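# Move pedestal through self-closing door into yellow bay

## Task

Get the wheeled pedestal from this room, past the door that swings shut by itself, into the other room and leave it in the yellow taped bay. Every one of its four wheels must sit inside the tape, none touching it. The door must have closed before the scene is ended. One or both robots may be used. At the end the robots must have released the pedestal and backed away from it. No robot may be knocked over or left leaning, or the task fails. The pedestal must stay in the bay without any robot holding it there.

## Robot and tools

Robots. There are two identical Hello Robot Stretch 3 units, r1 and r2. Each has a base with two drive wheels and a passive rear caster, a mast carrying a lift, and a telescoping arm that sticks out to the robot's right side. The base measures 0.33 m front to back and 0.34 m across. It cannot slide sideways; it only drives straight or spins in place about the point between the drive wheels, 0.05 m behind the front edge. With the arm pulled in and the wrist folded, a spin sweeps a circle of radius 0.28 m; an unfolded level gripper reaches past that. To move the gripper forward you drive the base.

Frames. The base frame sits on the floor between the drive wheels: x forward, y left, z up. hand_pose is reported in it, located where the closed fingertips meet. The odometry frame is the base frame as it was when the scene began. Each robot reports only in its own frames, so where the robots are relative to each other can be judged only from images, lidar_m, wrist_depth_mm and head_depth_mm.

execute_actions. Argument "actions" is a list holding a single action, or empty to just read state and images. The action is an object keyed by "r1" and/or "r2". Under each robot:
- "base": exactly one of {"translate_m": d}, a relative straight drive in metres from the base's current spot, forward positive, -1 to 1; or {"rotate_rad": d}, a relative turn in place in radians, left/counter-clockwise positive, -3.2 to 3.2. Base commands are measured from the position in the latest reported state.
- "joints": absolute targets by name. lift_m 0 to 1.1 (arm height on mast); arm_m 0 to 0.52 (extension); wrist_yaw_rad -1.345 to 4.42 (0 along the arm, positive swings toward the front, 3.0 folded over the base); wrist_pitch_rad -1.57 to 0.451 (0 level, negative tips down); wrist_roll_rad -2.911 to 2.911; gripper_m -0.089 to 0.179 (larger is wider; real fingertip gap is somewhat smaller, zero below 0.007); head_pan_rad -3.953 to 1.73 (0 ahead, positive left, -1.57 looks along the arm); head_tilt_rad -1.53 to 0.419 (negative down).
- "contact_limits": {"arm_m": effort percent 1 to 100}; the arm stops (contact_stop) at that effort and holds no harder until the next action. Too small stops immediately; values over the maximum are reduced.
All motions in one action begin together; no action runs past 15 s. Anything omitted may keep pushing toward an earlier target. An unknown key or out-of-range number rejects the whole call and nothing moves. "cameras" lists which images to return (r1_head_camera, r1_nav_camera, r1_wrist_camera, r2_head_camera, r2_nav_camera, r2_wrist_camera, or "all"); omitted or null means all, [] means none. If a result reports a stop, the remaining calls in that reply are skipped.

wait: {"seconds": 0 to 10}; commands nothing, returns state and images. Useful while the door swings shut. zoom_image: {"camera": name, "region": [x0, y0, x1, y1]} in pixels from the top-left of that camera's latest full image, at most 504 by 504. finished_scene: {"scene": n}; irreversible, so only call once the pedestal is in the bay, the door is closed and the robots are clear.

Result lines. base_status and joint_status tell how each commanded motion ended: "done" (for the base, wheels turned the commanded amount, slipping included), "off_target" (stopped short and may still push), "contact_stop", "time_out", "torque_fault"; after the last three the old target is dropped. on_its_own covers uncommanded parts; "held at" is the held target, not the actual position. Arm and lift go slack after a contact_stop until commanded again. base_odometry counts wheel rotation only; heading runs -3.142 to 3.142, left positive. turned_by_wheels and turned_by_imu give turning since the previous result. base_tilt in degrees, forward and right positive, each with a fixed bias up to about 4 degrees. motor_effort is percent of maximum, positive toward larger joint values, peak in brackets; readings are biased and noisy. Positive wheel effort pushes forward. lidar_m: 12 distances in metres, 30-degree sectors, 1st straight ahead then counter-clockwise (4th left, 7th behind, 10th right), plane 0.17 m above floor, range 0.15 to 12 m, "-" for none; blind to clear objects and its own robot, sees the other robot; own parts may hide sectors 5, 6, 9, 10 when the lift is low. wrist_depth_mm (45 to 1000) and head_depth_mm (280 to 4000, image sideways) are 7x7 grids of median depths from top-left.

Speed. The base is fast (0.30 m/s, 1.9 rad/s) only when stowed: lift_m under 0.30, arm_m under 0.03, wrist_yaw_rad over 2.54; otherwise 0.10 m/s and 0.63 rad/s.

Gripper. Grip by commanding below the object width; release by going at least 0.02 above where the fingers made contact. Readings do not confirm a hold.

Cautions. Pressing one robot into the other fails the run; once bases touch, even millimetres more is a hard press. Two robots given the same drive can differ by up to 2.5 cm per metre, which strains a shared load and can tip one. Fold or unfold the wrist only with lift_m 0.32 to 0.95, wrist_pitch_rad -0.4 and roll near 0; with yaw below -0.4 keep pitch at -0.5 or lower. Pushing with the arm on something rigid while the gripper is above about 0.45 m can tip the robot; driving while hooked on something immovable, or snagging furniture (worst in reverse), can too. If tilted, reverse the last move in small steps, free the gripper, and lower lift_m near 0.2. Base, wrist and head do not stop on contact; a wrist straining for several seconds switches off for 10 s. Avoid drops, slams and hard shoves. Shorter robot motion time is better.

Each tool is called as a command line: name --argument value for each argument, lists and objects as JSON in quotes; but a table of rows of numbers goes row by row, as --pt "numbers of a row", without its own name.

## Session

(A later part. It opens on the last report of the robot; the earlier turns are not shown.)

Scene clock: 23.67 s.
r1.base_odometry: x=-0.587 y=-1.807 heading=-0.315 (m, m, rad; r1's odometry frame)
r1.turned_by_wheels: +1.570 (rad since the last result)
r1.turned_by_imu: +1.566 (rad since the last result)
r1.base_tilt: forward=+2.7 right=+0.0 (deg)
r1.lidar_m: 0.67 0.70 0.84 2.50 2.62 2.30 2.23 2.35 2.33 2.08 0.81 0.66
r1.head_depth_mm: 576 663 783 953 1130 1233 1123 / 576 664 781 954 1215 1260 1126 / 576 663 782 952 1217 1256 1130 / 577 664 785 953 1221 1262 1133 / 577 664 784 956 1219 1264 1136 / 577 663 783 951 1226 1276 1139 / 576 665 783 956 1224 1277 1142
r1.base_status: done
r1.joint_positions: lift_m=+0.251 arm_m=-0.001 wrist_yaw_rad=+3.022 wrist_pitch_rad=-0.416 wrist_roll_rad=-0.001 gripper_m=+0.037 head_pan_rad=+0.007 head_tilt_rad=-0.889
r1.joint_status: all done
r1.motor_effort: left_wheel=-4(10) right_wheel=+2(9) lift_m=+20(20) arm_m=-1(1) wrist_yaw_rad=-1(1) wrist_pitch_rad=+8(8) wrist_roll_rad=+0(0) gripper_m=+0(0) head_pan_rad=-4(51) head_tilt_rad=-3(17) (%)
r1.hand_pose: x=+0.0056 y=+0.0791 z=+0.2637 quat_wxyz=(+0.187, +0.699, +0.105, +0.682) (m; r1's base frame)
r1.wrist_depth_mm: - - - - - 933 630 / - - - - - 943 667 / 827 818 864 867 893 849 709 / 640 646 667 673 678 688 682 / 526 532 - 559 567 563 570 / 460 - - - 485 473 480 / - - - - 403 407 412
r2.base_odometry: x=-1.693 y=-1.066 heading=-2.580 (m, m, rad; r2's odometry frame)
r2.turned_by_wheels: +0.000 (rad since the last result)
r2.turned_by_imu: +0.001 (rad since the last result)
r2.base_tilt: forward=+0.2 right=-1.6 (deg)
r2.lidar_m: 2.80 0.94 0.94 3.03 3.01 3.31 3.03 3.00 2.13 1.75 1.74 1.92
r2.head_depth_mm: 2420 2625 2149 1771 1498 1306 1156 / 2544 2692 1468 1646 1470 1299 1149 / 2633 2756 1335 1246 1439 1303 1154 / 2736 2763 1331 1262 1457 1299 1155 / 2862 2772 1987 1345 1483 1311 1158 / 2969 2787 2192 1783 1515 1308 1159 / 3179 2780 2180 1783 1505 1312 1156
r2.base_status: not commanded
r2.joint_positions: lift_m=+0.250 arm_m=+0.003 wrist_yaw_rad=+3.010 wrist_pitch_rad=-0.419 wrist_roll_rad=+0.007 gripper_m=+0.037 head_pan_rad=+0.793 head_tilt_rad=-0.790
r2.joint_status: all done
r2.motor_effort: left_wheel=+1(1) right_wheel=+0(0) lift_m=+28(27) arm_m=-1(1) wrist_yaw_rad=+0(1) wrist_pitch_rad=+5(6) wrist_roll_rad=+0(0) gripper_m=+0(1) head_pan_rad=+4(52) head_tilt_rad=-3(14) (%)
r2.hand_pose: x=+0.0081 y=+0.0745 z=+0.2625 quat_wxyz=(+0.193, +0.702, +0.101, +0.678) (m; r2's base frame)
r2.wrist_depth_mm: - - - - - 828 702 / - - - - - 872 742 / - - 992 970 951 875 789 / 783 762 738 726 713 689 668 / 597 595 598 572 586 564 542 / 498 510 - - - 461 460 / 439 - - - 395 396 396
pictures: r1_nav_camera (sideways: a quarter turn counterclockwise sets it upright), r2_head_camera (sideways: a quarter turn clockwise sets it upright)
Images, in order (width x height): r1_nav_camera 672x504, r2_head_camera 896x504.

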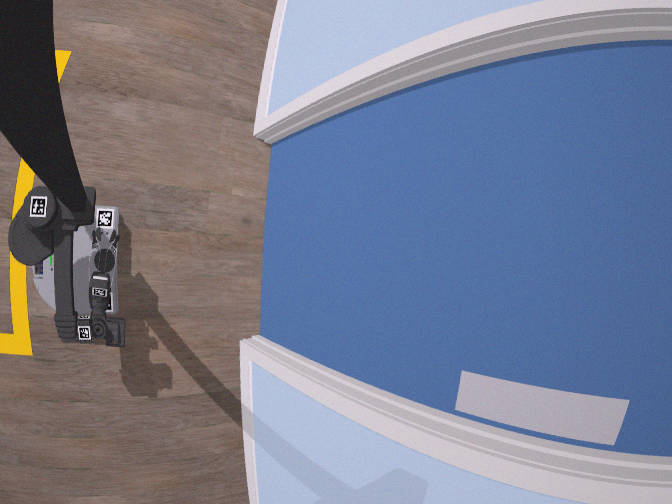

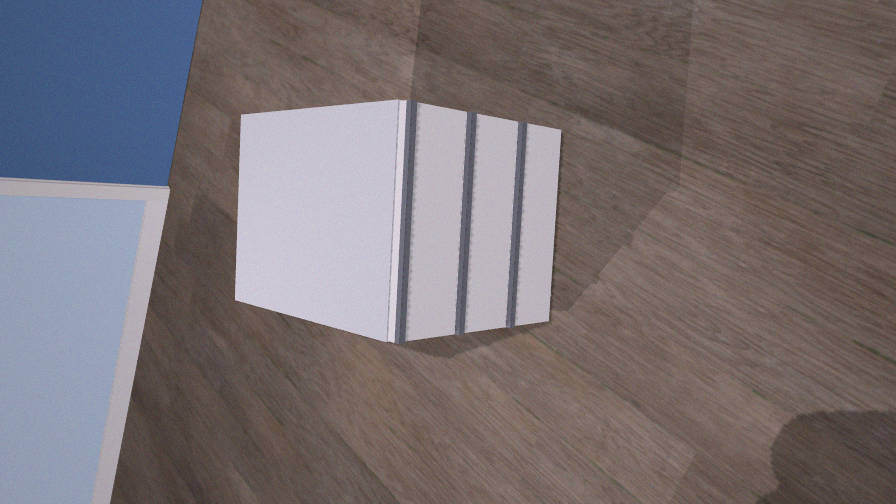

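execute_actions --actions '[{"r1":{"base":{"translate_m":0.64},"joints":{"lift_m":0.33}},"r2":{"base":{"rotate_rad":0.77},"joints":{"head_pan_rad":0,"head_tilt_rad":-0.9,"lift_m":0.82}}}]' --cameras '["r2_head_camera"]'

Scene clock: 31.27 s.
r1.base_odometry: x=+0.022 y=-2.005 heading=-0.313 (m, m, rad; r1's odometry frame)
r1.turned_by_wheels: +0.001 (rad since the last result)
r1.turned_by_imu: -0.075 (rad since the last result)
r1.base_tilt: forward=+2.6 right=+0.0 (deg)
r1.lidar_m: - - 0.15 0.19 2.55 2.99 2.84 2.91 2.41 0.28 0.15 -
r1.head_depth_mm: - - - - - - - / - - - - - - - / - - - - - - - / - - - - - - - / - - - - - - - / - - - - - - - / - - - - - - -
r1.base_status: translate_m off_target (by the wheels' count: +0.6398 of +0.6400)
r1.joint_positions: lift_m=+0.330 arm_m=-0.001 wrist_yaw_rad=+3.022 wrist_pitch_rad=-0.418 wrist_roll_rad=-0.001 gripper_m=+0.037 head_pan_rad=+0.019 head_tilt_rad=-0.899
r1.joint_status: all done
r1.on_its_own: left_wheel is at rest, and its effort (+60) is outside its rest range (-18 to +18)
r1.motor_effort: left_wheel=+60(95) right_wheel=+0(61) lift_m=+40(51) arm_m=-1(1) wrist_yaw_rad=+0(3) wrist_pitch_rad=+9(11) wrist_roll_rad=+0(0) gripper_m=+0(0) head_pan_rad=-11(13) head_tilt_rad=-1(3) (%)
r1.hand_pose: x=+0.0055 y=+0.0788 z=+0.3425 quat_wxyz=(+0.188, +0.699, +0.105, +0.682) (m; r1's base frame)
r1.wrist_depth_mm: - - - 387 149 92 67 / - - - 412 153 93 67 / - - 976 439 156 95 68 / 780 786 764 468 159 96 69 / 639 657 - 617 150 98 69 / 544 545 - 544 140 99 70 / 470 - - - 191 100 71
r2.base_odometry: x=-1.693 y=-1.066 heading=-1.810 (m, m, rad; r2's odometry frame)
r2.turned_by_wheels: +0.770 (rad since the last result)
r2.turned_by_imu: +0.757 (rad since the last result)
r2.base_tilt: forward=+0.2 right=-1.6 (deg)
r2.lidar_m: 0.94 3.24 3.00 3.04 3.27 3.00 2.80 1.87 1.74 1.76 2.23 2.78
r2.head_depth_mm: 2476 2270 1896 1615 1402 1248 1117 / 2589 2210 1769 1579 1406 1251 1126 / 2658 1410 1205 1380 1416 1243 1124 / 2675 1409 1220 1386 1413 1252 1124 / 2814 2258 1237 1525 1416 1255 1128 / 2906 2319 1913 1626 1420 1255 1131 / 2947 2328 1923 1630 1424 1261 1130
r2.base_status: done
r2.joint_positions: lift_m=+0.820 arm_m=+0.003 wrist_yaw_rad=+3.010 wrist_pitch_rad=-0.419 wrist_roll_rad=+0.007 gripper_m=+0.037 head_pan_rad=+0.007 head_tilt_rad=-0.889
r2.joint_status: all done
r2.motor_effort: left_wheel=-1(7) right_wheel=+2(8) lift_m=+35(37) arm_m=-1(1) wrist_yaw_rad=+0(0) wrist_pitch_rad=+5(5) wrist_roll_rad=+0(0) gripper_m=+0(0) head_pan_rad=-5(56) head_tilt_rad=-4(13) (%)
r2.hand_pose: x=+0.0081 y=+0.0746 z=+0.8324 quat_wxyz=(+0.193, +0.702, +0.101, +0.678) (m; r2's base frame)
r2.wrist_depth_mm: - - - - - - - / - - - - - - - / - - - - - - - / - - - - - - - / - - - - - - - / - - - - - - - / - - - - 993 - 976
pictures: r2_head_camera (sideways: a quarter turn clockwise sets it upright)
Images, in order (width x height): r2_head_camera 896x504.

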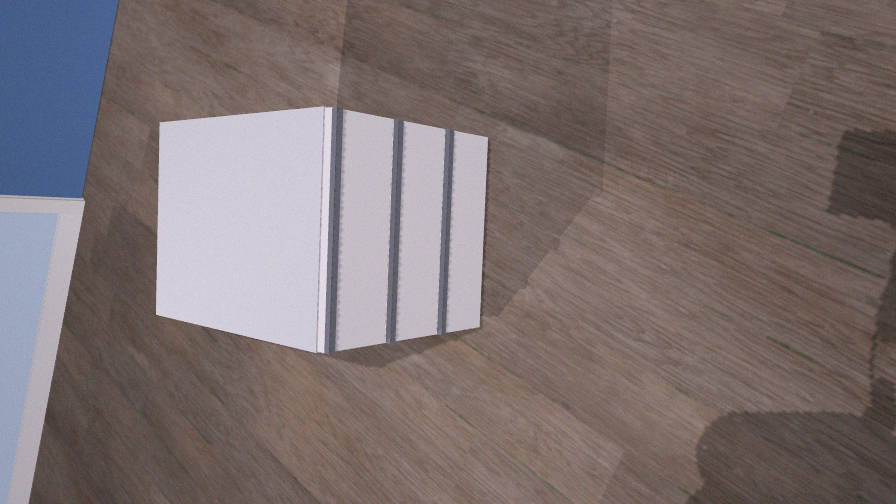

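execute_actions --actions '[{"r1":{"base":{"translate_m":-0.06},"joints":{"head_tilt_rad":-1.3}},"r2":{"base":{"rotate_rad":0.04}}}]' --cameras '["r1_nav_camera","r1_head_camera"]'

Scene clock: 33.07 s.
r1.base_odometry: x=-0.035 y=-1.987 heading=-0.313 (m, m, rad; r1's odometry frame)
r1.turned_by_wheels: +0.000 (rad since the last result)
r1.turned_by_imu: +0.000 (rad since the last result)
r1.base_tilt: forward=+2.7 right=+0.0 (deg)
r1.lidar_m: - 0.15 0.16 0.39 2.54 2.93 2.79 2.86 2.41 0.34 0.17 0.15
r1.head_depth_mm: - - - 329 804 1161 1100 / - - - 334 737 - 1097 / - - - 322 677 - - / - - - 312 627 - - / - - - 315 587 1206 - / - - - 304 550 1188 - / - - - - 516 1189 1147
r1.base_status: done
r1.joint_positions: lift_m=+0.330 arm_m=-0.001 wrist_yaw_rad=+3.022 wrist_pitch_rad=-0.418 wrist_roll_rad=-0.001 gripper_m=+0.037 head_pan_rad=+0.007 head_tilt_rad=-1.285
r1.joint_status: all done
r1.motor_effort: left_wheel=+0(48) right_wheel=-1(6) lift_m=+40(40) arm_m=-1(1) wrist_yaw_rad=-2(0) wrist_pitch_rad=+9(9) wrist_roll_rad=+0(0) gripper_m=+0(0) head_pan_rad=-4(12) head_tilt_rad=-5(17) (%)
r1.hand_pose: x=+0.0055 y=+0.0788 z=+0.3425 quat_wxyz=(+0.188, +0.699, +0.105, +0.682) (m; r1's base frame)
r1.wrist_depth_mm: - - - 520 280 173 125 / - - - 567 287 175 127 / 970 - - 631 296 178 128 / 787 788 807 696 301 181 129 / 636 639 - 655 283 184 131 / 538 547 - 561 264 186 132 / 472 - - - 362 189 133
r2.base_odometry: x=-1.693 y=-1.066 heading=-1.770 (m, m, rad; r2's odometry frame)
r2.turned_by_wheels: +0.040 (rad since the last result)
r2.turned_by_imu: +0.040 (rad since the last result)
r2.base_tilt: forward=+0.2 right=-1.6 (deg)
r2.lidar_m: 0.94 3.18 3.00 3.06 3.17 2.99 2.67 1.84 1.74 1.77 2.30 2.78
r2.head_depth_mm: 2492 2268 1882 1610 1404 1249 1122 / 2573 1459 1210 1514 1408 1249 1122 / 2692 1415 1203 1377 1404 1248 1123 / 2765 1415 1222 1417 1410 1254 1122 / 2817 2304 1271 1562 1414 1256 1128 / 2930 2326 1907 1621 1417 1258 1131 / 2924 2334 1914 1634 1423 1260 1130
r2.base_status: done
r2.joint_positions: lift_m=+0.820 arm_m=+0.003 wrist_yaw_rad=+3.010 wrist_pitch_rad=-0.419 wrist_roll_rad=+0.007 gripper_m=+0.037 head_pan_rad=+0.007 head_tilt_rad=-0.889
r2.joint_status: not commanded
r2.motor_effort: left_wheel=-2(6) right_wheel=+2(4) lift_m=+35(35) arm_m=-1(1) wrist_yaw_rad=+0(1) wrist_pitch_rad=+6(5) wrist_roll_rad=+0(0) gripper_m=+0(1) head_pan_rad=-6(5) head_tilt_rad=-3(4) (%)
r2.hand_pose: x=+0.0081 y=+0.0746 z=+0.8324 quat_wxyz=(+0.193, +0.702, +0.101, +0.678) (m; r2's base frame)
r2.wrist_depth_mm: - - - - - - - / - - - - - - - / - - - - - - - / - - - - - - - / - - - - - - - / - - - - - - - / - - - - 985 987 999
pictures: r1_head_camera (sideways: a quarter turn clockwise sets it upright), r1_nav_camera (sideways: a quarter turn counterclockwise sets it upright)
Images, in order (width x height): r1_head_camera 896x504, r1_nav_camera 672x504.

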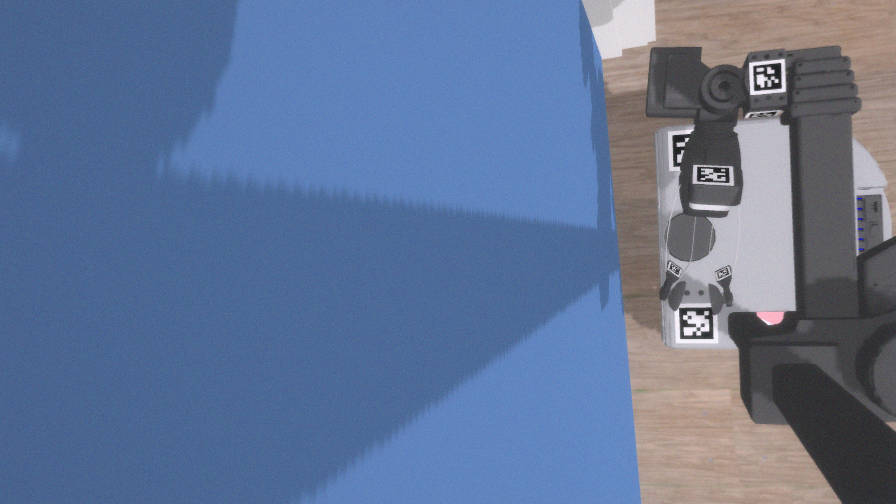

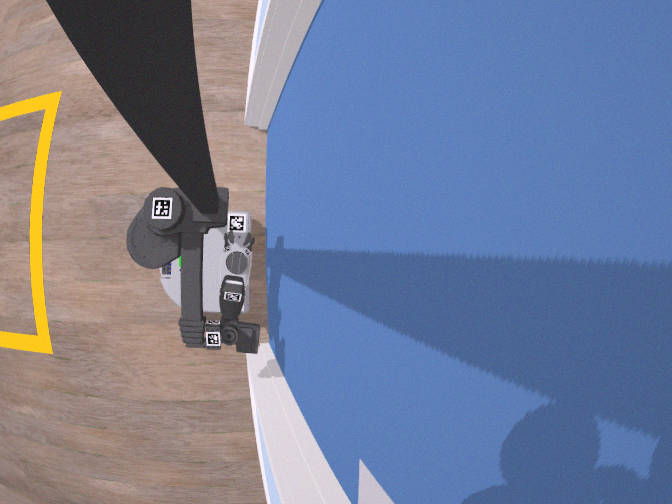

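execute_actions --actions '[{"r1":{"base":{"translate_m":-0.1}},"r2":{"base":{"translate_m":0.8}}}]' --cameras '[]'

execute_actions --actions '[{"r1":{"base":{"rotate_rad":0.5}}}]' --cameras '[]'

execute_actions --actions '[{"r1":{"base":{"translate_m":0.25}}}]' --cameras '["r1_head_camera","r1_nav_camera","r2_head_camera"]'

Scene clock: 42.73 s.
r1.base_odometry: x=-0.131 y=-1.956 heading=-0.313 (m, m, rad; r1's odometry frame)
r1.turned_by_wheels: +0.000 (rad since the last result)
r1.turned_by_imu: +0.002 (rad since the last result)
r1.base_tilt: forward=+2.7 right=+0.0 (deg)
r1.lidar_m: 0.22 0.22 0.29 0.54 2.53 2.82 2.69 2.75 2.41 0.65 0.32 0.23
r1.head_depth_mm: - 301 395 647 1174 1162 1106 / - 302 386 628 1223 - 1097 / - 299 379 609 1222 - - / - 294 372 591 1216 - - / - 291 365 573 1216 1200 - / - 292 359 557 1217 1189 - / - 287 353 544 1180 1183 1146
r1.base_status: done
r1.joint_positions: lift_m=+0.330 arm_m=-0.001 wrist_yaw_rad=+3.022 wrist_pitch_rad=-0.418 wrist_roll_rad=-0.001 gripper_m=+0.037 head_pan_rad=+0.007 head_tilt_rad=-1.285
r1.joint_status: not commanded
r1.motor_effort: left_wheel=+0(6) right_wheel=-1(4) lift_m=+40(40) arm_m=-1(1) wrist_yaw_rad=-1(0) wrist_pitch_rad=+10(9) wrist_roll_rad=+0(0) gripper_m=+0(0) head_pan_rad=-4(4) head_tilt_rad=-5(5) (%)
r1.hand_pose: x=+0.0055 y=+0.0788 z=+0.3425 quat_wxyz=(+0.188, +0.699, +0.105, +0.682) (m; r1's base frame)
r1.wrist_depth_mm: - - - 847 501 309 224 / - - - 881 515 316 227 / 995 - - 888 529 319 229 / 771 790 800 755 541 325 231 / 636 642 - 666 506 329 233 / 540 550 - 560 473 333 236 / 471 - - - 473 338 239
r2.base_odometry: x=-1.851 y=-1.850 heading=-1.770 (m, m, rad; r2's odometry frame)
r2.turned_by_wheels: +0.000 (rad since the last result)
r2.turned_by_imu: +0.007 (rad since the last result)
r2.base_tilt: forward=+0.2 right=-1.5 (deg)
r2.lidar_m: 0.15 0.16 2.66 2.73 3.55 3.71 3.19 2.21 2.08 2.14 0.19 0.15
r2.head_depth_mm: 1856 2091 1883 1618 864 767 690 / 1955 2159 1896 996 866 768 689 / 2024 2230 1906 997 869 769 692 / 2135 2259 1898 1000 867 772 691 / 2250 2302 1908 1628 886 770 702 / 2372 2308 1899 1627 1413 1257 1080 / 2516 2300 1915 1632 1421 1256 1133
r2.base_status: done
r2.joint_positions: lift_m=+0.820 arm_m=+0.003 wrist_yaw_rad=+3.010 wrist_pitch_rad=-0.419 wrist_roll_rad=+0.007 gripper_m=+0.037 head_pan_rad=+0.007 head_tilt_rad=-0.889
r2.joint_status: not commanded
r2.motor_effort: left_wheel=-2(3) right_wheel=+3(5) lift_m=+34(34) arm_m=-1(1) wrist_yaw_rad=+0(0) wrist_pitch_rad=+5(5) wrist_roll_rad=+0(0) gripper_m=+0(1) head_pan_rad=-5(5) head_tilt_rad=-4(3) (%)
r2.hand_pose: x=+0.0081 y=+0.0746 z=+0.8324 quat_wxyz=(+0.193, +0.702, +0.101, +0.678) (m; r2's base frame)
r2.wrist_depth_mm: - - - - - - - / - - - - - - - / - - - - - - - / - - - - - - - / - - - - - - - / - - - - - - - / - - - - - 993 995
pictures: none
No camera images: the call's "cameras" was empty. Leave "cameras" out to get every camera's image.

Scene clock: 44.47 s.
r1.base_odometry: x=-0.131 y=-1.956 heading=+0.186 (m, m, rad; r1's odometry frame)
r1.turned_by_wheels: +0.500 (rad since the last result)
r1.turned_by_imu: +0.500 (rad since the last result)
r1.base_tilt: forward=+2.7 right=+0.0 (deg)
r1.lidar_m: 0.22 0.29 0.54 2.53 2.85 2.68 2.74 2.43 0.75 0.33 0.23 0.22
r1.head_depth_mm: - - 327 463 790 1163 1110 / - 292 354 518 965 - 1103 / - 301 385 586 1209 - - / - 312 421 677 1224 - - / - 329 466 805 1245 1201 - / 293 356 523 984 1249 1190 - / 303 387 593 1123 1239 1192 1147
r1.base_status: done
r1.joint_positions: lift_m=+0.330 arm_m=-0.001 wrist_yaw_rad=+3.022 wrist_pitch_rad=-0.418 wrist_roll_rad=-0.001 gripper_m=+0.037 head_pan_rad=+0.007 head_tilt_rad=-1.285
r1.joint_status: not commanded
r1.motor_effort: left_wheel=-4(8) right_wheel=+3(6) lift_m=+39(40) arm_m=-1(1) wrist_yaw_rad=+1(2) wrist_pitch_rad=+9(9) wrist_roll_rad=+0(0) gripper_m=+0(0) head_pan_rad=-4(3) head_tilt_rad=-5(4) (%)
r1.hand_pose: x=+0.0055 y=+0.0788 z=+0.3425 quat_wxyz=(+0.188, +0.699, +0.105, +0.682) (m; r1's base frame)
r1.wrist_depth_mm: - - - - - 745 427 / - - - - - 557 444 / 988 - - - - 555 411 / 776 781 798 810 842 593 384 / 634 643 - 668 678 629 361 / 540 546 - 566 581 555 338 / 472 - - - 490 481 321
r2.base_odometry: x=-1.851 y=-1.850 heading=-1.770 (m, m, rad; r2's odometry frame)
r2.turned_by_wheels: +0.000 (rad since the last result)
r2.turned_by_imu: +0.000 (rad since the last result)
r2.base_tilt: forward=+0.2 right=-1.5 (deg)
r2.lidar_m: 0.15 0.16 2.66 2.72 3.55 3.71 3.17 2.21 2.09 2.13 0.20 0.15
r2.head_depth_mm: 1863 2080 1887 1621 865 768 690 / 1939 2152 1886 996 868 768 690 / 2027 2215 1919 998 870 769 692 / 2145 2298 1894 998 869 771 691 / 2253 2307 1909 1625 886 769 703 / 2384 2310 1888 1626 1420 1257 1079 / 2517 2299 1918 1628 1427 1262 1128
r2.base_status: not commanded
r2.joint_positions: lift_m=+0.820 arm_m=+0.003 wrist_yaw_rad=+3.010 wrist_pitch_rad=-0.419 wrist_roll_rad=+0.007 gripper_m=+0.037 head_pan_rad=+0.007 head_tilt_rad=-0.889
r2.joint_status: not commanded
r2.motor_effort: left_wheel=-2(2) right_wheel=+2(2) lift_m=+35(35) arm_m=-1(1) wrist_yaw_rad=+0(0) wrist_pitch_rad=+5(5) wrist_roll_rad=+0(0) gripper_m=+0(1) head_pan_rad=-6(5) head_tilt_rad=-3(4) (%)
r2.hand_pose: x=+0.0081 y=+0.0746 z=+0.8324 quat_wxyz=(+0.193, +0.702, +0.101, +0.678) (m; r2's base frame)
r2.wrist_depth_mm: - - - - - - - / - - - - - - - / - - - - - - - / - - - - - - - / - - - - - - - / - - - - - - - / - - - - 967 988 981
pictures: none
No camera images: the call's "cameras" was empty. Leave "cameras" out to get every camera's image.

Scene clock: 48.23 s.
r1.base_odometry: x=+0.115 y=-1.910 heading=+0.186 (m, m, rad; r1's odometry frame)
r1.turned_by_wheels: +0.000 (rad since the last result)
r1.turned_by_imu: -0.455 (rad since the last result)
r1.base_tilt: forward=+2.6 right=+0.0 (deg)
r1.lidar_m: - - 0.15 0.20 2.50 2.96 2.85 2.95 2.45 0.21 0.15 -
r1.head_depth_mm: - - - - - 1167 1106 / - - - - - - 1101 / - - - - - - - / - - - - - - - / - - - - - 627 - / - - - - - 1181 - / - - - - - 1171 1142
r1.base_status: done
r1.joint_positions: lift_m=+0.330 arm_m=-0.001 wrist_yaw_rad=+3.036 wrist_pitch_rad=-0.418 wrist_roll_rad=-0.001 gripper_m=+0.037 head_pan_rad=+0.005 head_tilt_rad=-1.288
r1.joint_status: not commanded
r1.on_its_own: right_wheel is at rest, and its effort (+19) is outside its rest range (-18 to +18)
r1.motor_effort: left_wheel=+3(20) right_wheel=+19(45) lift_m=+38(40) arm_m=+0(0) wrist_yaw_rad=-9(12) wrist_pitch_rad=+9(10) wrist_roll_rad=+0(0) gripper_m=+0(0) head_pan_rad=-3(4) head_tilt_rad=-4(4) (%)
r1.hand_pose: x=+0.0025 y=+0.0792 z=+0.3426 quat_wxyz=(+0.183, +0.698, +0.110, +0.684) (m; r1's base frame)
r1.wrist_depth_mm: - - - 448 159 92 65 / - - - 487 161 93 66 / 981 - - 536 163 94 66 / 778 780 797 598 165 95 66 / 642 646 - 654 151 95 67 / 544 548 - 539 139 96 67 / 471 - - - 193 97 67
r2.base_odometry: x=-1.851 y=-1.850 heading=-1.770 (m, m, rad; r2's odometry frame)
r2.turned_by_wheels: +0.000 (rad since the last result)
r2.turned_by_imu: +0.001 (rad since the last result)
r2.base_tilt: forward=+0.3 right=-1.5 (deg)
r2.lidar_m: 0.15 0.16 2.67 2.71 3.55 3.71 3.19 2.20 2.09 2.13 0.20 0.15
r2.head_depth_mm: 1856 2088 1884 1611 863 767 688 / 1942 2156 1888 992 866 768 689 / 2027 2214 1905 992 869 769 692 / 2140 2286 1900 1001 872 769 691 / 2246 2301 1902 1626 886 771 702 / 2360 2303 1906 1631 1416 1255 1081 / 2518 2349 1914 1636 1421 1258 1132
r2.base_status: not commanded
r2.joint_positions: lift_m=+0.820 arm_m=+0.003 wrist_yaw_rad=+3.010 wrist_pitch_rad=-0.419 wrist_roll_rad=+0.007 gripper_m=+0.037 head_pan_rad=+0.007 head_tilt_rad=-0.889
r2.joint_status: not commanded
r2.motor_effort: left_wheel=-2(2) right_wheel=+2(2) lift_m=+34(35) arm_m=-1(1) wrist_yaw_rad=+0(0) wrist_pitch_rad=+6(5) wrist_roll_rad=+0(0) gripper_m=+0(0) head_pan_rad=-5(5) head_tilt_rad=-3(4) (%)
r2.hand_pose: x=+0.0081 y=+0.0746 z=+0.8324 quat_wxyz=(+0.193, +0.702, +0.101, +0.678) (m; r2's base frame)
r2.wrist_depth_mm: - - - - - - - / - - - - - - - / - - - - - - - / - - - - - - - / - - - - - - - / - - - - - - - / - - - - 995 - 978
pictures: r1_head_camera (sideways: a quarter turn clockwise sets it upright), r1_nav_camera (sideways: a quarter turn counterclockwise sets it upright), r2_head_camera (sideways: a quarter turn clockwise sets it upright)
Images, in order (width x height): r1_head_camera 896x504, r1_nav_camera 672x504, r2_head_camera 896x504.

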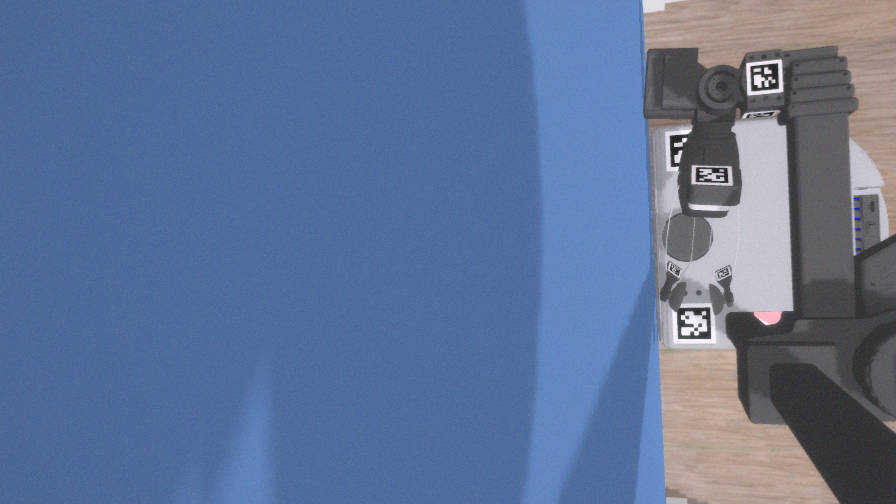

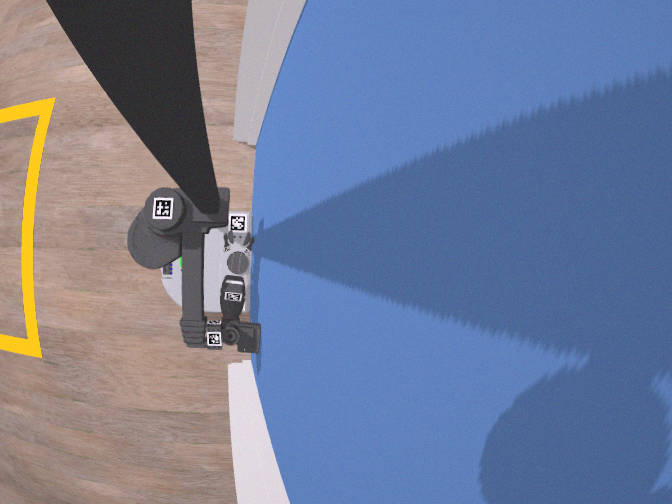

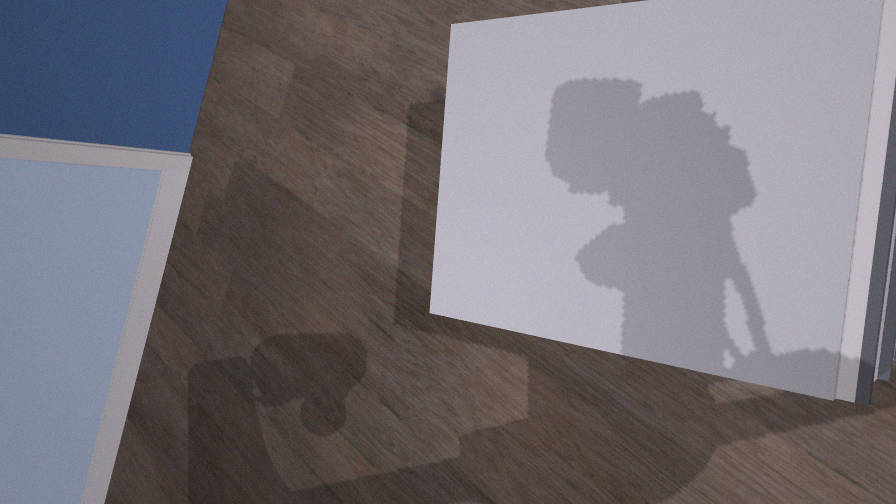

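execute_actions --actions '[{"r1":{"base":{"translate_m":0.3}},"r2":{"base":{"translate_m":0.2}}}]' --cameras '[]'

execute_actions --actions '[{"r1":{"base":{"rotate_rad":0.15}},"r2":{"base":{"rotate_rad":-0.1}}}]' --cameras '[]'

execute_actions --actions '[{"r1":{"base":{"translate_m":0.2}},"r2":{"base":{"translate_m":0.15}}}]' --cameras '["r1_head_camera","r1_nav_camera","r2_head_camera"]'

Scene clock: 52.67 s.
r1.base_odometry: x=+0.409 y=-1.854 heading=+0.187 (m, m, rad; r1's odometry frame)
r1.turned_by_wheels: +0.001 (rad since the last result)
r1.turned_by_imu: +0.120 (rad since the last result)
r1.base_tilt: forward=+2.6 right=+0.1 (deg)
r1.lidar_m: - - 0.15 0.19 2.61 2.95 2.91 2.99 0.40 0.21 0.15 -
r1.head_depth_mm: - - - - - 1166 1110 / - - - - - - 1105 / - - - - - - - / - - - - - - - / - - - - - 881 - / - - - - - 1180 - / - - - - - 1174 1143
r1.base_status: translate_m off_target (by the wheels' count: +0.2997 of +0.3000)
r1.joint_positions: lift_m=+0.330 arm_m=-0.001 wrist_yaw_rad=+3.022 wrist_pitch_rad=-0.418 wrist_roll_rad=-0.001 gripper_m=+0.037 head_pan_rad=+0.006 head_tilt_rad=-1.295
r1.joint_status: not commanded
r1.on_its_own: left_wheel is at rest, and its effort (+58) is outside its rest range (-18 to +18)
r1.motor_effort: left_wheel=+58(100) right_wheel=+16(56) lift_m=+36(39) arm_m=-1(3) wrist_yaw_rad=-1(10) wrist_pitch_rad=+10(11) wrist_roll_rad=+0(0) gripper_m=+0(0) head_pan_rad=-4(4) head_tilt_rad=-1(3) (%)
r1.hand_pose: x=+0.0055 y=+0.0787 z=+0.3426 quat_wxyz=(+0.188, +0.699, +0.106, +0.682) (m; r1's base frame)
r1.wrist_depth_mm: - - - 443 145 87 62 / - - - 469 148 87 62 / 984 - - 497 150 88 63 / 773 780 767 526 153 89 63 / 639 636 - 616 142 90 64 / 544 545 - 550 131 91 64 / 469 - - - 180 92 64
r2.base_odometry: x=-1.891 y=-2.046 heading=-1.770 (m, m, rad; r2's odometry frame)
r2.turned_by_wheels: +0.000 (rad since the last result)
r2.turned_by_imu: -0.034 (rad since the last result)
r2.base_tilt: forward=+0.2 right=-1.5 (deg)
r2.lidar_m: - - 0.15 2.62 3.35 3.89 3.45 2.32 2.17 0.20 0.15 -
r2.head_depth_mm: 1633 1850 1882 1617 881 766 688 / 1680 1916 1890 1621 867 769 688 / 1802 2040 1891 1615 871 769 691 / 1917 2173 1907 1617 872 770 692 / 2018 2234 1903 1626 873 769 692 / 2127 2303 1893 1618 1419 1236 1092 / 2219 2329 1911 1625 1415 1258 1132
r2.base_status: done
r2.joint_positions: lift_m=+0.820 arm_m=+0.003 wrist_yaw_rad=+3.010 wrist_pitch_rad=-0.417 wrist_roll_rad=+0.007 gripper_m=+0.037 head_pan_rad=+0.007 head_tilt_rad=-0.890
r2.joint_status: not commanded
r2.motor_effort: left_wheel=+7(12) right_wheel=+15(44) lift_m=+33(35) arm_m=-1(1) wrist_yaw_rad=+0(0) wrist_pitch_rad=+5(6) wrist_roll_rad=+0(0) gripper_m=+0(1) head_pan_rad=-5(5) head_tilt_rad=-3(3) (%)
r2.hand_pose: x=+0.0082 y=+0.0747 z=+0.8328 quat_wxyz=(+0.192, +0.702, +0.100, +0.679) (m; r2's base frame)
r2.wrist_depth_mm: - - - - - - - / - - - - - - - / - - - - - - - / - - - - - - - / - - - - - - - / - - - - - - - / - - - - 986 985 -
pictures: none
No camera images: the call's "cameras" was empty. Leave "cameras" out to get every camera's image.

Scene clock: 53.77 s.
r1.base_odometry: x=+0.409 y=-1.854 heading=+0.336 (m, m, rad; r1's odometry frame)
r1.turned_by_wheels: +0.149 (rad since the last result)
r1.turned_by_imu: +0.074 (rad since the last result)
r1.base_tilt: forward=+2.6 right=+0.1 (deg)
r1.lidar_m: - - 0.15 0.32 2.71 2.91 2.90 2.83 0.38 0.20 0.15 -
r1.head_depth_mm: - - - - 431 1163 1111 / - - - - 456 - 1103 / - - - - 484 - - / - - - - 515 - - / - - - - 406 1201 - / - - - - 423 1188 - / - - - - 445 1179 1145
r1.base_status: rotate_rad off_target (by the wheels' count: +0.1492 of +0.1500)
r1.joint_positions: lift_m=+0.330 arm_m=-0.001 wrist_yaw_rad=+3.014 wrist_pitch_rad=-0.418 wrist_roll_rad=-0.001 gripper_m=+0.037 head_pan_rad=+0.006 head_tilt_rad=-1.295
r1.joint_status: not commanded
r1.on_its_own: right_wheel is at rest, and its effort (+32) is outside its rest range (-18 to +18)
r1.motor_effort: left_wheel=+0(43) right_wheel=+32(35) lift_m=+36(36) arm_m=-2(2) wrist_yaw_rad=+5(6) wrist_pitch_rad=+9(10) wrist_roll_rad=+0(0) gripper_m=+0(0) head_pan_rad=-3(4) head_tilt_rad=-2(2) (%)
r1.hand_pose: x=+0.0073 y=+0.0784 z=+0.3426 quat_wxyz=(+0.191, +0.699, +0.103, +0.681) (m; r1's base frame)
r1.wrist_depth_mm: - - - 476 196 107 74 / - - - 519 196 107 74 / 993 986 - 571 195 108 74 / 779 785 794 633 197 108 74 / 639 638 - 663 177 108 74 / 537 551 - 559 160 108 74 / 472 - - 381 225 108 74
r2.base_odometry: x=-1.891 y=-2.045 heading=-1.870 (m, m, rad; r2's odometry frame)
r2.turned_by_wheels: -0.099 (rad since the last result)
r2.turned_by_imu: -0.096 (rad since the last result)
r2.base_tilt: forward=+0.2 right=-1.5 (deg)
r2.lidar_m: - - 0.15 2.59 3.11 3.88 3.88 2.43 2.16 2.17 0.15 -
r2.head_depth_mm: 1630 1873 1882 1611 1380 777 687 / 1668 1913 1897 1608 865 768 689 / 1708 1970 1888 1623 866 770 691 / 1790 2078 1897 1611 870 769 692 / 1915 2169 1898 1623 869 773 693 / 1972 2225 1892 1628 1369 1197 713 / 2041 2256 1906 1632 1412 1260 1127
r2.base_status: rotate_rad off_target (by the wheels' count: -0.0992 of -0.1000)
r2.joint_positions: lift_m=+0.820 arm_m=+0.003 wrist_yaw_rad=+3.010 wrist_pitch_rad=-0.417 wrist_roll_rad=+0.007 gripper_m=+0.037 head_pan_rad=+0.007 head_tilt_rad=-0.890
r2.joint_status: not commanded
r2.on_its_own: left_wheel is at rest, and its effort (+23) is outside its rest range (-18 to +18)
r2.motor_effort: left_wheel=+23(35) right_wheel=-1(9) lift_m=+33(33) arm_m=-1(1) wrist_yaw_rad=+0(0) wrist_pitch_rad=+5(5) wrist_roll_rad=+0(0) gripper_m=+0(0) head_pan_rad=-5(6) head_tilt_rad=-3(3) (%)
r2.hand_pose: x=+0.0082 y=+0.0747 z=+0.8328 quat_wxyz=(+0.192, +0.702, +0.100, +0.679) (m; r2's base frame)
r2.wrist_depth_mm: - - - - - - - / - - - - - - - / - - - - - - - / - - - - - - - / - - - - - - - / - - - - - - - / - - - - 997 - -
pictures: none
No camera images: the call's "cameras" was empty. Leave "cameras" out to get every camera's image.

Scene clock: 56.83 s.
r1.base_odometry: x=+0.598 y=-1.788 heading=+0.337 (m, m, rad; r1's odometry frame)
r1.turned_by_wheels: +0.001 (rad since the last result)
r1.turned_by_imu: +0.036 (rad since the last result)
r1.base_tilt: forward=+2.6 right=+0.1 (deg)
r1.lidar_m: - - 0.15 0.19 2.75 2.96 2.96 2.77 0.38 0.21 0.15 -
r1.head_depth_mm: - - - - - 1172 1119 / - - - - - - 1102 / - - - - - - - / - - - - - - - / - - - - - 870 - / - - - - - 1179 - / - - - - - 1172 1143
r1.base_status: translate_m off_target (by the wheels' count: +0.1997 of +0.2000)
r1.joint_positions: lift_m=+0.330 arm_m=-0.001 wrist_yaw_rad=+3.017 wrist_pitch_rad=-0.418 wrist_roll_rad=-0.001 gripper_m=+0.037 head_pan_rad=+0.004 head_tilt_rad=-1.295
r1.joint_status: not commanded
r1.on_its_own: left_wheel is at rest, and its effort (+54) is outside its rest range (-18 to +18)
r1.motor_effort: left_wheel=+54(88) right_wheel=+17(55) lift_m=+37(38) arm_m=-2(2) wrist_yaw_rad=+2(11) wrist_pitch_rad=+10(10) wrist_roll_rad=+0(0) gripper_m=+0(0) head_pan_rad=-2(3) head_tilt_rad=-2(2) (%)
r1.hand_pose: x=+0.0066 y=+0.0786 z=+0.3425 quat_wxyz=(+0.190, +0.699, +0.104, +0.682) (m; r1's base frame)
r1.wrist_depth_mm: - - - 425 142 85 61 / - - - 447 145 86 61 / - 972 - 476 147 87 62 / 777 779 769 507 150 88 62 / 635 639 - 612 139 89 63 / 544 549 - 548 129 90 63 / 473 - - - 178 91 64
r2.base_odometry: x=-1.935 y=-2.189 heading=-1.870 (m, m, rad; r2's odometry frame)
r2.turned_by_wheels: -0.001 (rad since the last result)
r2.turned_by_imu: -0.003 (rad since the last result)
r2.base_tilt: forward=+0.2 right=-1.5 (deg)
r2.lidar_m: - - 0.15 2.54 3.06 4.03 4.04 2.48 2.21 0.20 0.15 -
r2.head_depth_mm: 1469 1693 1834 1612 1329 767 689 / 1483 1704 1867 1602 866 768 689 / 1493 1712 1894 1615 867 769 690 / 1572 1824 1902 1617 870 771 691 / 1771 2067 1906 1621 871 771 692 / 1839 2113 1922 1630 1411 1219 715 / 1899 2188 1905 1620 1418 1266 1130
r2.base_status: done
r2.joint_positions: lift_m=+0.820 arm_m=+0.003 wrist_yaw_rad=+3.010 wrist_pitch_rad=-0.417 wrist_roll_rad=+0.007 gripper_m=+0.037 head_pan_rad=+0.007 head_tilt_rad=-0.890
r2.joint_status: not commanded
r2.on_its_own: right_wheel is at rest, and its effort (+21) is outside its rest range (-18 to +18)
r2.motor_effort: left_wheel=+1(37) right_wheel=+21(36) lift_m=+31(33) arm_m=-1(1) wrist_yaw_rad=+0(0) wrist_pitch_rad=+5(5) wrist_roll_rad=+0(0) gripper_m=+1(0) head_pan_rad=-5(4) head_tilt_rad=-3(3) (%)
r2.hand_pose: x=+0.0082 y=+0.0748 z=+0.8330 quat_wxyz=(+0.192, +0.702, +0.100, +0.679) (m; r2's base frame)
r2.wrist_depth_mm: - - - - - - - / - - - - - - - / - - - - - - - / - - - - - - - / - - - - - - - / - - - - - - - / - - - - 997 995 990
pictures: r1_head_camera (sideways: a quarter turn clockwise sets it upright), r1_nav_camera (sideways: a quarter turn counterclockwise sets it upright), r2_head_camera (sideways: a quarter turn clockwise sets it upright)
Images, in order (width x height): r1_head_camera 896x504, r1_nav_camera 672x504, r2_head_camera 896x504.

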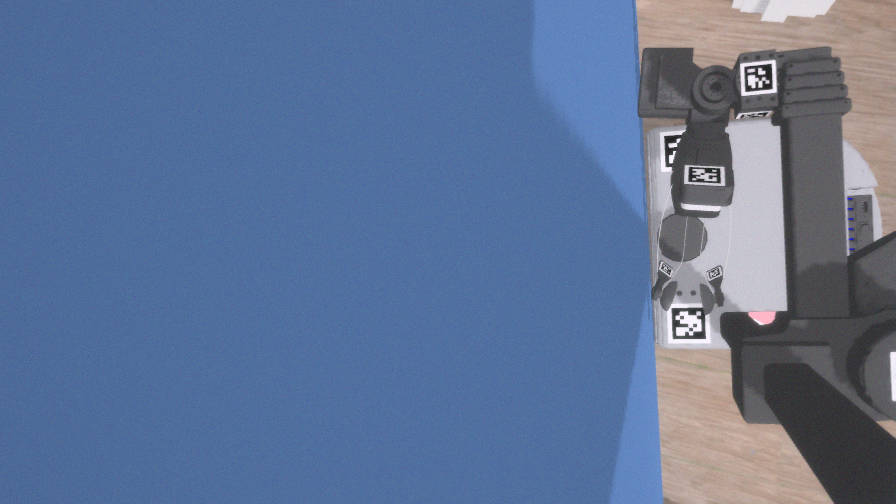

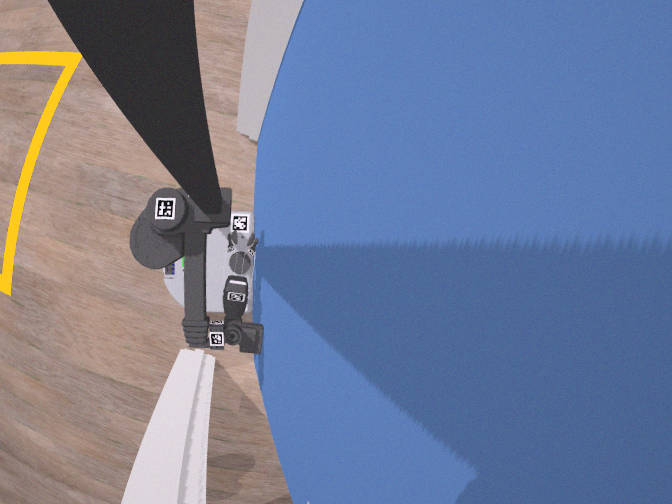

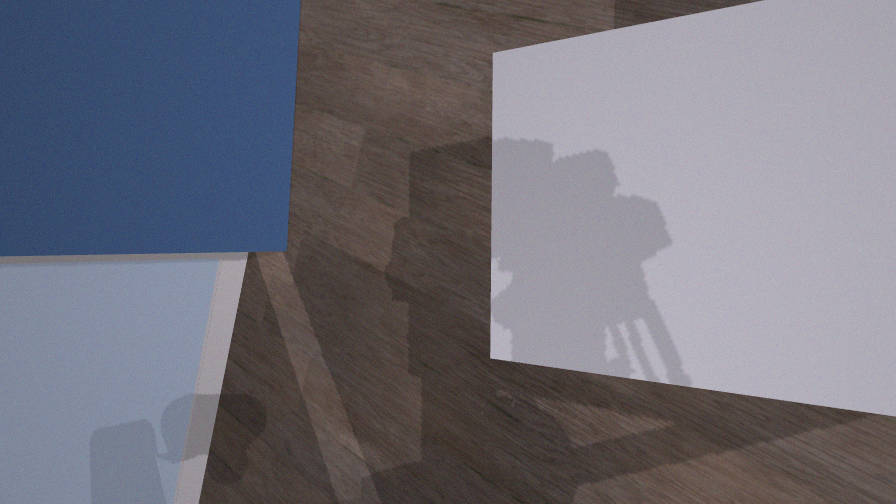

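execute_actions --actions '[{"r1":{"base":{"translate_m":0.3}},"r2":{"base":{"rotate_rad":-0.12}}}]' --cameras '[]'

execute_actions --actions '[{"r1":{"base":{"rotate_rad":0.2}},"r2":{"base":{"translate_m":0.1}}}]' --cameras '[]'

execute_actions --actions '[{"r1":{"base":{"translate_m":0.3}},"r2":{"base":{"rotate_rad":-0.12}}}]' --cameras '["r1_head_camera","r1_nav_camera","r2_head_camera"]'

Scene clock: 61.40 s.
r1.base_odometry: x=+0.881 y=-1.689 heading=+0.338 (m, m, rad; r1's odometry frame)
r1.turned_by_wheels: +0.001 (rad since the last result)
r1.turned_by_imu: +0.487 (rad since the last result)
r1.base_tilt: forward=+2.6 right=+0.1 (deg)
r1.lidar_m: - - 0.15 0.19 3.18 3.15 0.59 0.53 2.43 0.21 0.15 -
r1.head_depth_mm: - - - - - 1177 1110 / - - - - - - 1103 / - - - - - - - / - - - - - - - / - - - - - 789 - / - - - - - 1183 - / - - - - - 1179 1144
r1.base_status: translate_m off_target (by the wheels' count: +0.2997 of +0.3000)
r1.joint_positions: lift_m=+0.330 arm_m=-0.001 wrist_yaw_rad=+3.015 wrist_pitch_rad=-0.418 wrist_roll_rad=-0.001 gripper_m=+0.037 head_pan_rad=+0.004 head_tilt_rad=-1.293
r1.joint_status: not commanded
r1.on_its_own: left_wheel is at rest, and its effort (+60) is outside its rest range (-18 to +18)
r1.motor_effort: left_wheel=+60(65) right_wheel=+15(33) lift_m=+37(37) arm_m=-2(2) wrist_yaw_rad=+4(5) wrist_pitch_rad=+9(10) wrist_roll_rad=+0(0) gripper_m=+0(0) head_pan_rad=-2(2) head_tilt_rad=-2(2) (%)
r1.hand_pose: x=+0.0070 y=+0.0785 z=+0.3425 quat_wxyz=(+0.190, +0.699, +0.103, +0.682) (m; r1's base frame)
r1.wrist_depth_mm: - - - 414 141 85 61 / - - - 440 143 86 61 / 986 974 - 465 146 86 62 / 782 782 792 497 149 87 62 / 643 647 - 608 139 89 62 / 541 544 - 545 128 89 63 / 473 - - 276 176 90 63
r2.base_odometry: x=-1.935 y=-2.189 heading=-1.989 (m, m, rad; r2's odometry frame)
r2.turned_by_wheels: -0.119 (rad since the last result)
r2.turned_by_imu: -0.114 (rad since the last result)
r2.base_tilt: forward=+0.1 right=-1.5 (deg)
r2.lidar_m: - - 0.15 2.54 2.84 4.04 4.04 2.66 2.22 2.21 0.15 -
r2.head_depth_mm: 1397 1662 1859 1615 1406 1197 690 / 1318 1536 1793 1616 866 769 690 / 1241 1448 1729 1614 869 768 690 / 1183 1361 1607 1616 869 772 691 / 1591 1897 1857 1624 869 771 692 / 1720 1996 1910 1630 907 786 693 / 1755 2057 1907 1622 1416 1253 1129
r2.base_status: rotate_rad off_target (by the wheels' count: -0.1191 of -0.1200)
r2.joint_positions: lift_m=+0.820 arm_m=+0.003 wrist_yaw_rad=+3.010 wrist_pitch_rad=-0.417 wrist_roll_rad=+0.007 gripper_m=+0.037 head_pan_rad=+0.007 head_tilt_rad=-0.890
r2.joint_status: not commanded
r2.on_its_own: left_wheel is at rest, and its effort (+24) is outside its rest range (-18 to +18)
r2.motor_effort: left_wheel=+24(37) right_wheel=-2(12) lift_m=+31(31) arm_m=-1(1) wrist_yaw_rad=+0(0) wrist_pitch_rad=+5(5) wrist_roll_rad=+0(0) gripper_m=+0(0) head_pan_rad=-4(5) head_tilt_rad=-3(3) (%)
r2.hand_pose: x=+0.0082 y=+0.0748 z=+0.8330 quat_wxyz=(+0.192, +0.702, +0.100, +0.679) (m; r2's base frame)
r2.wrist_depth_mm: - - - - - - - / - - - - - - - / - - - - - - - / - - - - - - - / - - - - - - - / - - - - - - - / - - - - - - 475
pictures: none
No camera images: the call's "cameras" was empty. Leave "cameras" out to get every camera's image.

Scene clock: 63.37 s.
r1.base_odometry: x=+0.881 y=-1.689 heading=+0.537 (m, m, rad; r1's odometry frame)
r1.turned_by_wheels: +0.199 (rad since the last result)
r1.turned_by_imu: +0.109 (rad since the last result)
r1.base_tilt: forward=+2.6 right=+0.1 (deg)
r1.lidar_m: - - 0.15 0.41 3.14 3.15 0.52 0.52 2.42 0.19 0.15 -
r1.head_depth_mm: - - - - 423 1166 1110 / - - - - 384 - 1110 / - - - - 407 - - / - - - - 446 - - / - - - - 491 1205 - / - - - - 548 1190 - / - - - - 498 1180 1148
r1.base_status: rotate_rad off_target (by the wheels' count: +0.1992 of +0.2000)
r1.joint_positions: lift_m=+0.330 arm_m=-0.001 wrist_yaw_rad=+3.013 wrist_pitch_rad=-0.418 wrist_roll_rad=-0.001 gripper_m=+0.037 head_pan_rad=+0.004 head_tilt_rad=-1.293
r1.joint_status: not commanded
r1.on_its_own: right_wheel is at rest, and its effort (+32) is outside its rest range (-18 to +18)
r1.motor_effort: left_wheel=-1(46) right_wheel=+32(36) lift_m=+37(37) arm_m=-2(2) wrist_yaw_rad=+5(6) wrist_pitch_rad=+10(10) wrist_roll_rad=+0(0) gripper_m=+0(0) head_pan_rad=-2(2) head_tilt_rad=-2(2) (%)
r1.hand_pose: x=+0.0074 y=+0.0784 z=+0.3425 quat_wxyz=(+0.191, +0.699, +0.103, +0.681) (m; r1's base frame)
r1.wrist_depth_mm: - - - 524 224 118 80 / - - - 575 223 117 80 / - 987 - 628 222 117 79 / 794 781 801 690 221 117 79 / 643 638 - 661 195 116 79 / 540 543 - 559 174 116 79 / 471 - - 436 247 115 79
r2.base_odometry: x=-1.975 y=-2.280 heading=-1.990 (m, m, rad; r2's odometry frame)
r2.turned_by_wheels: -0.001 (rad since the last result)
r2.turned_by_imu: -0.002 (rad since the last result)
r2.base_tilt: forward=+0.2 right=-1.6 (deg)
r2.lidar_m: - - 0.15 0.20 2.82 4.14 4.12 2.69 2.24 0.20 0.15 -
r2.head_depth_mm: 1294 1547 1793 1613 1381 793 689 / 1215 1430 1725 1613 866 771 687 / 1146 1340 1600 1617 868 771 692 / 1089 1258 1489 1613 868 770 692 / 1089 1752 1846 1626 872 769 691 / 1619 1898 1913 1628 1363 786 693 / 1663 1939 1912 1624 1419 1254 1131
r2.base_status: translate_m off_target (by the wheels' count: +0.0999 of +0.1000)
r2.joint_positions: lift_m=+0.820 arm_m=+0.003 wrist_yaw_rad=+3.010 wrist_pitch_rad=-0.416 wrist_roll_rad=+0.007 gripper_m=+0.037 head_pan_rad=+0.007 head_tilt_rad=-0.890
r2.joint_status: not commanded
r2.on_its_own: right_wheel is at rest, and its effort (+19) is outside its rest range (-18 to +18)
r2.motor_effort: left_wheel=+3(37) right_wheel=+19(30) lift_m=+31(31) arm_m=-1(1) wrist_yaw_rad=-1(1) wrist_pitch_rad=+5(4) wrist_roll_rad=+0(0) gripper_m=+0(0) head_pan_rad=-5(5) head_tilt_rad=-3(4) (%)
r2.hand_pose: x=+0.0082 y=+0.0748 z=+0.8330 quat_wxyz=(+0.192, +0.702, +0.100, +0.679) (m; r2's base frame)
r2.wrist_depth_mm: - - - - - - - / - - - - - - - / - - - - - - - / - - - - - - - / - - - - - - - / - - - - - - - / - - - - - - 471
pictures: none
No camera images: the call's "cameras" was empty. Leave "cameras" out to get every camera's image.

Scene clock: 67.33 s.
r1.base_odometry: x=+1.138 y=-1.535 heading=+0.539 (m, m, rad; r1's odometry frame)
r1.turned_by_wheels: +0.001 (rad since the last result)
r1.turned_by_imu: +0.330 (rad since the last result)
r1.base_tilt: forward=+2.7 right=+0.1 (deg)
r1.lidar_m: - - 0.15 0.19 3.28 3.34 0.70 1.95 2.74 0.22 0.15 -
r1.head_depth_mm: - - - - - 1174 1110 / - - - - - - 1102 / - - - - - - - / - - - - - - - / - - - - - 662 - / - - - - - 1176 - / - - - - - 1179 1146
r1.base_status: translate_m off_target (by the wheels' count: +0.2997 of +0.3000)
r1.joint_positions: lift_m=+0.330 arm_m=-0.001 wrist_yaw_rad=+3.020 wrist_pitch_rad=-0.418 wrist_roll_rad=-0.001 gripper_m=+0.037 head_pan_rad=+0.004 head_tilt_rad=-1.291
r1.joint_status: not commanded
r1.on_its_own: left_wheel is at rest, and its effort (+69) is outside its rest range (-18 to +18)
r1.motor_effort: left_wheel=+69(81) right_wheel=+7(36) lift_m=+36(38) arm_m=-1(3) wrist_yaw_rad=+2(10) wrist_pitch_rad=+10(10) wrist_roll_rad=+0(0) gripper_m=+0(0) head_pan_rad=-2(2) head_tilt_rad=-3(3) (%)
r1.hand_pose: x=+0.0061 y=+0.0787 z=+0.3426 quat_wxyz=(+0.189, +0.699, +0.105, +0.682) (m; r1's base frame)
r1.wrist_depth_mm: - - - 459 144 86 61 / - - - 499 146 87 62 / - - - 488 148 88 62 / 782 789 794 516 151 89 62 / 645 637 - 616 140 90 63 / 541 546 - 548 130 90 64 / 470 - - - 179 91 64
r2.base_odometry: x=-1.975 y=-2.280 heading=-2.109 (m, m, rad; r2's odometry frame)
r2.turned_by_wheels: -0.119 (rad since the last result)
r2.turned_by_imu: -0.114 (rad since the last result)
r2.base_tilt: forward=+0.2 right=-1.6 (deg)
r2.lidar_m: - - 0.15 0.19 2.69 3.91 4.12 2.94 2.27 2.23 0.15 -
r2.head_depth_mm: 1422 1687 1840 1610 1399 1247 708 / 1101 1363 1769 1612 882 767 691 / 845 1037 1286 1486 866 771 690 / 829 2097 1665 1358 871 770 692 / 2910 2291 1903 1630 872 771 694 / 2710 1887 1911 1623 873 772 692 / 1570 1827 1909 1631 1422 1259 1114
r2.base_status: rotate_rad off_target (by the wheels' count: -0.1191 of -0.1200)
r2.joint_positions: lift_m=+0.820 arm_m=+0.003 wrist_yaw_rad=+3.010 wrist_pitch_rad=-0.416 wrist_roll_rad=+0.007 gripper_m=+0.037 head_pan_rad=+0.007 head_tilt_rad=-0.890
r2.joint_status: not commanded
r2.on_its_own: left_wheel is at rest, and its effort (+25) is outside its rest range (-18 to +18)
r2.motor_effort: left_wheel=+25(40) right_wheel=-2(11) lift_m=+31(31) arm_m=-1(1) wrist_yaw_rad=+1(0) wrist_pitch_rad=+4(5) wrist_roll_rad=+0(0) gripper_m=+0(0) head_pan_rad=-5(5) head_tilt_rad=-4(3) (%)
r2.hand_pose: x=+0.0082 y=+0.0748 z=+0.8330 quat_wxyz=(+0.192, +0.702, +0.100, +0.679) (m; r2's base frame)
r2.wrist_depth_mm: - - - - - - - / - - - - - - - / - - - - - - - / - - - - - - - / - - - - - - - / - - - - - - - / - - - - 994 478 472
pictures: r1_head_camera (sideways: a quarter turn clockwise sets it upright), r1_nav_camera (sideways: a quarter turn counterclockwise sets it upright), r2_head_camera (sideways: a quarter turn clockwise sets it upright)
Images, in order (width x height): r1_head_camera 896x504, r1_nav_camera 672x504, r2_head_camera 896x504.

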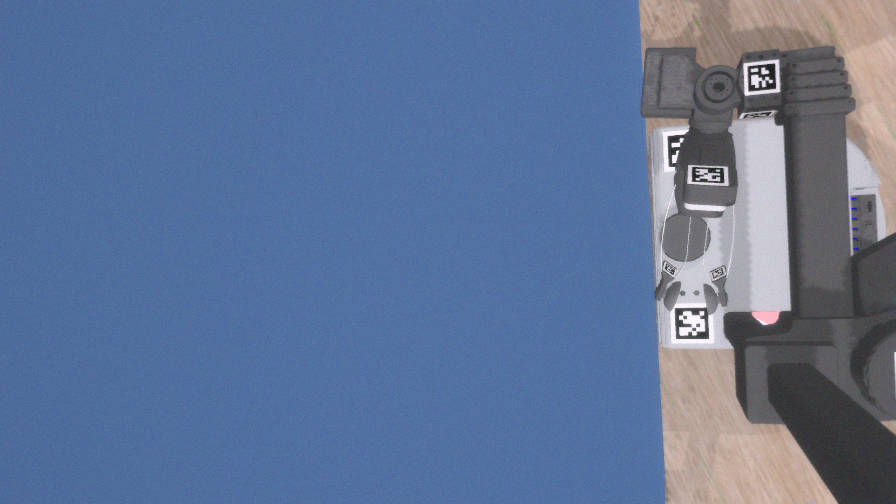

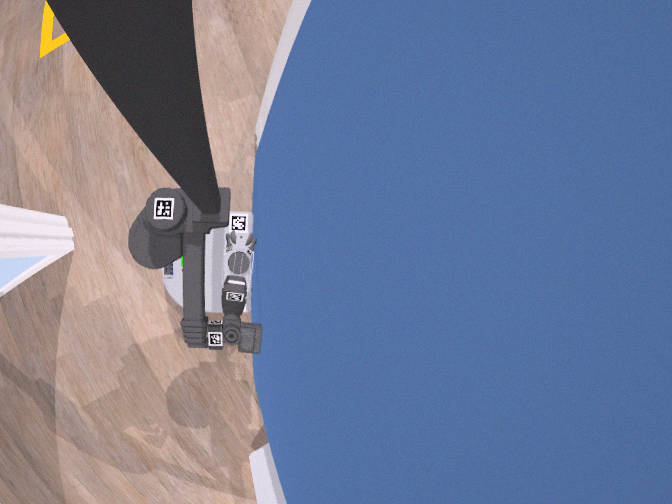

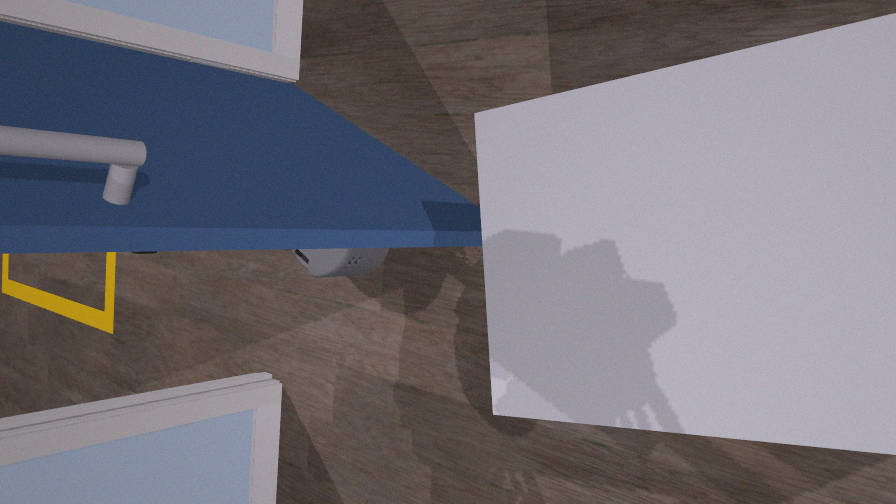

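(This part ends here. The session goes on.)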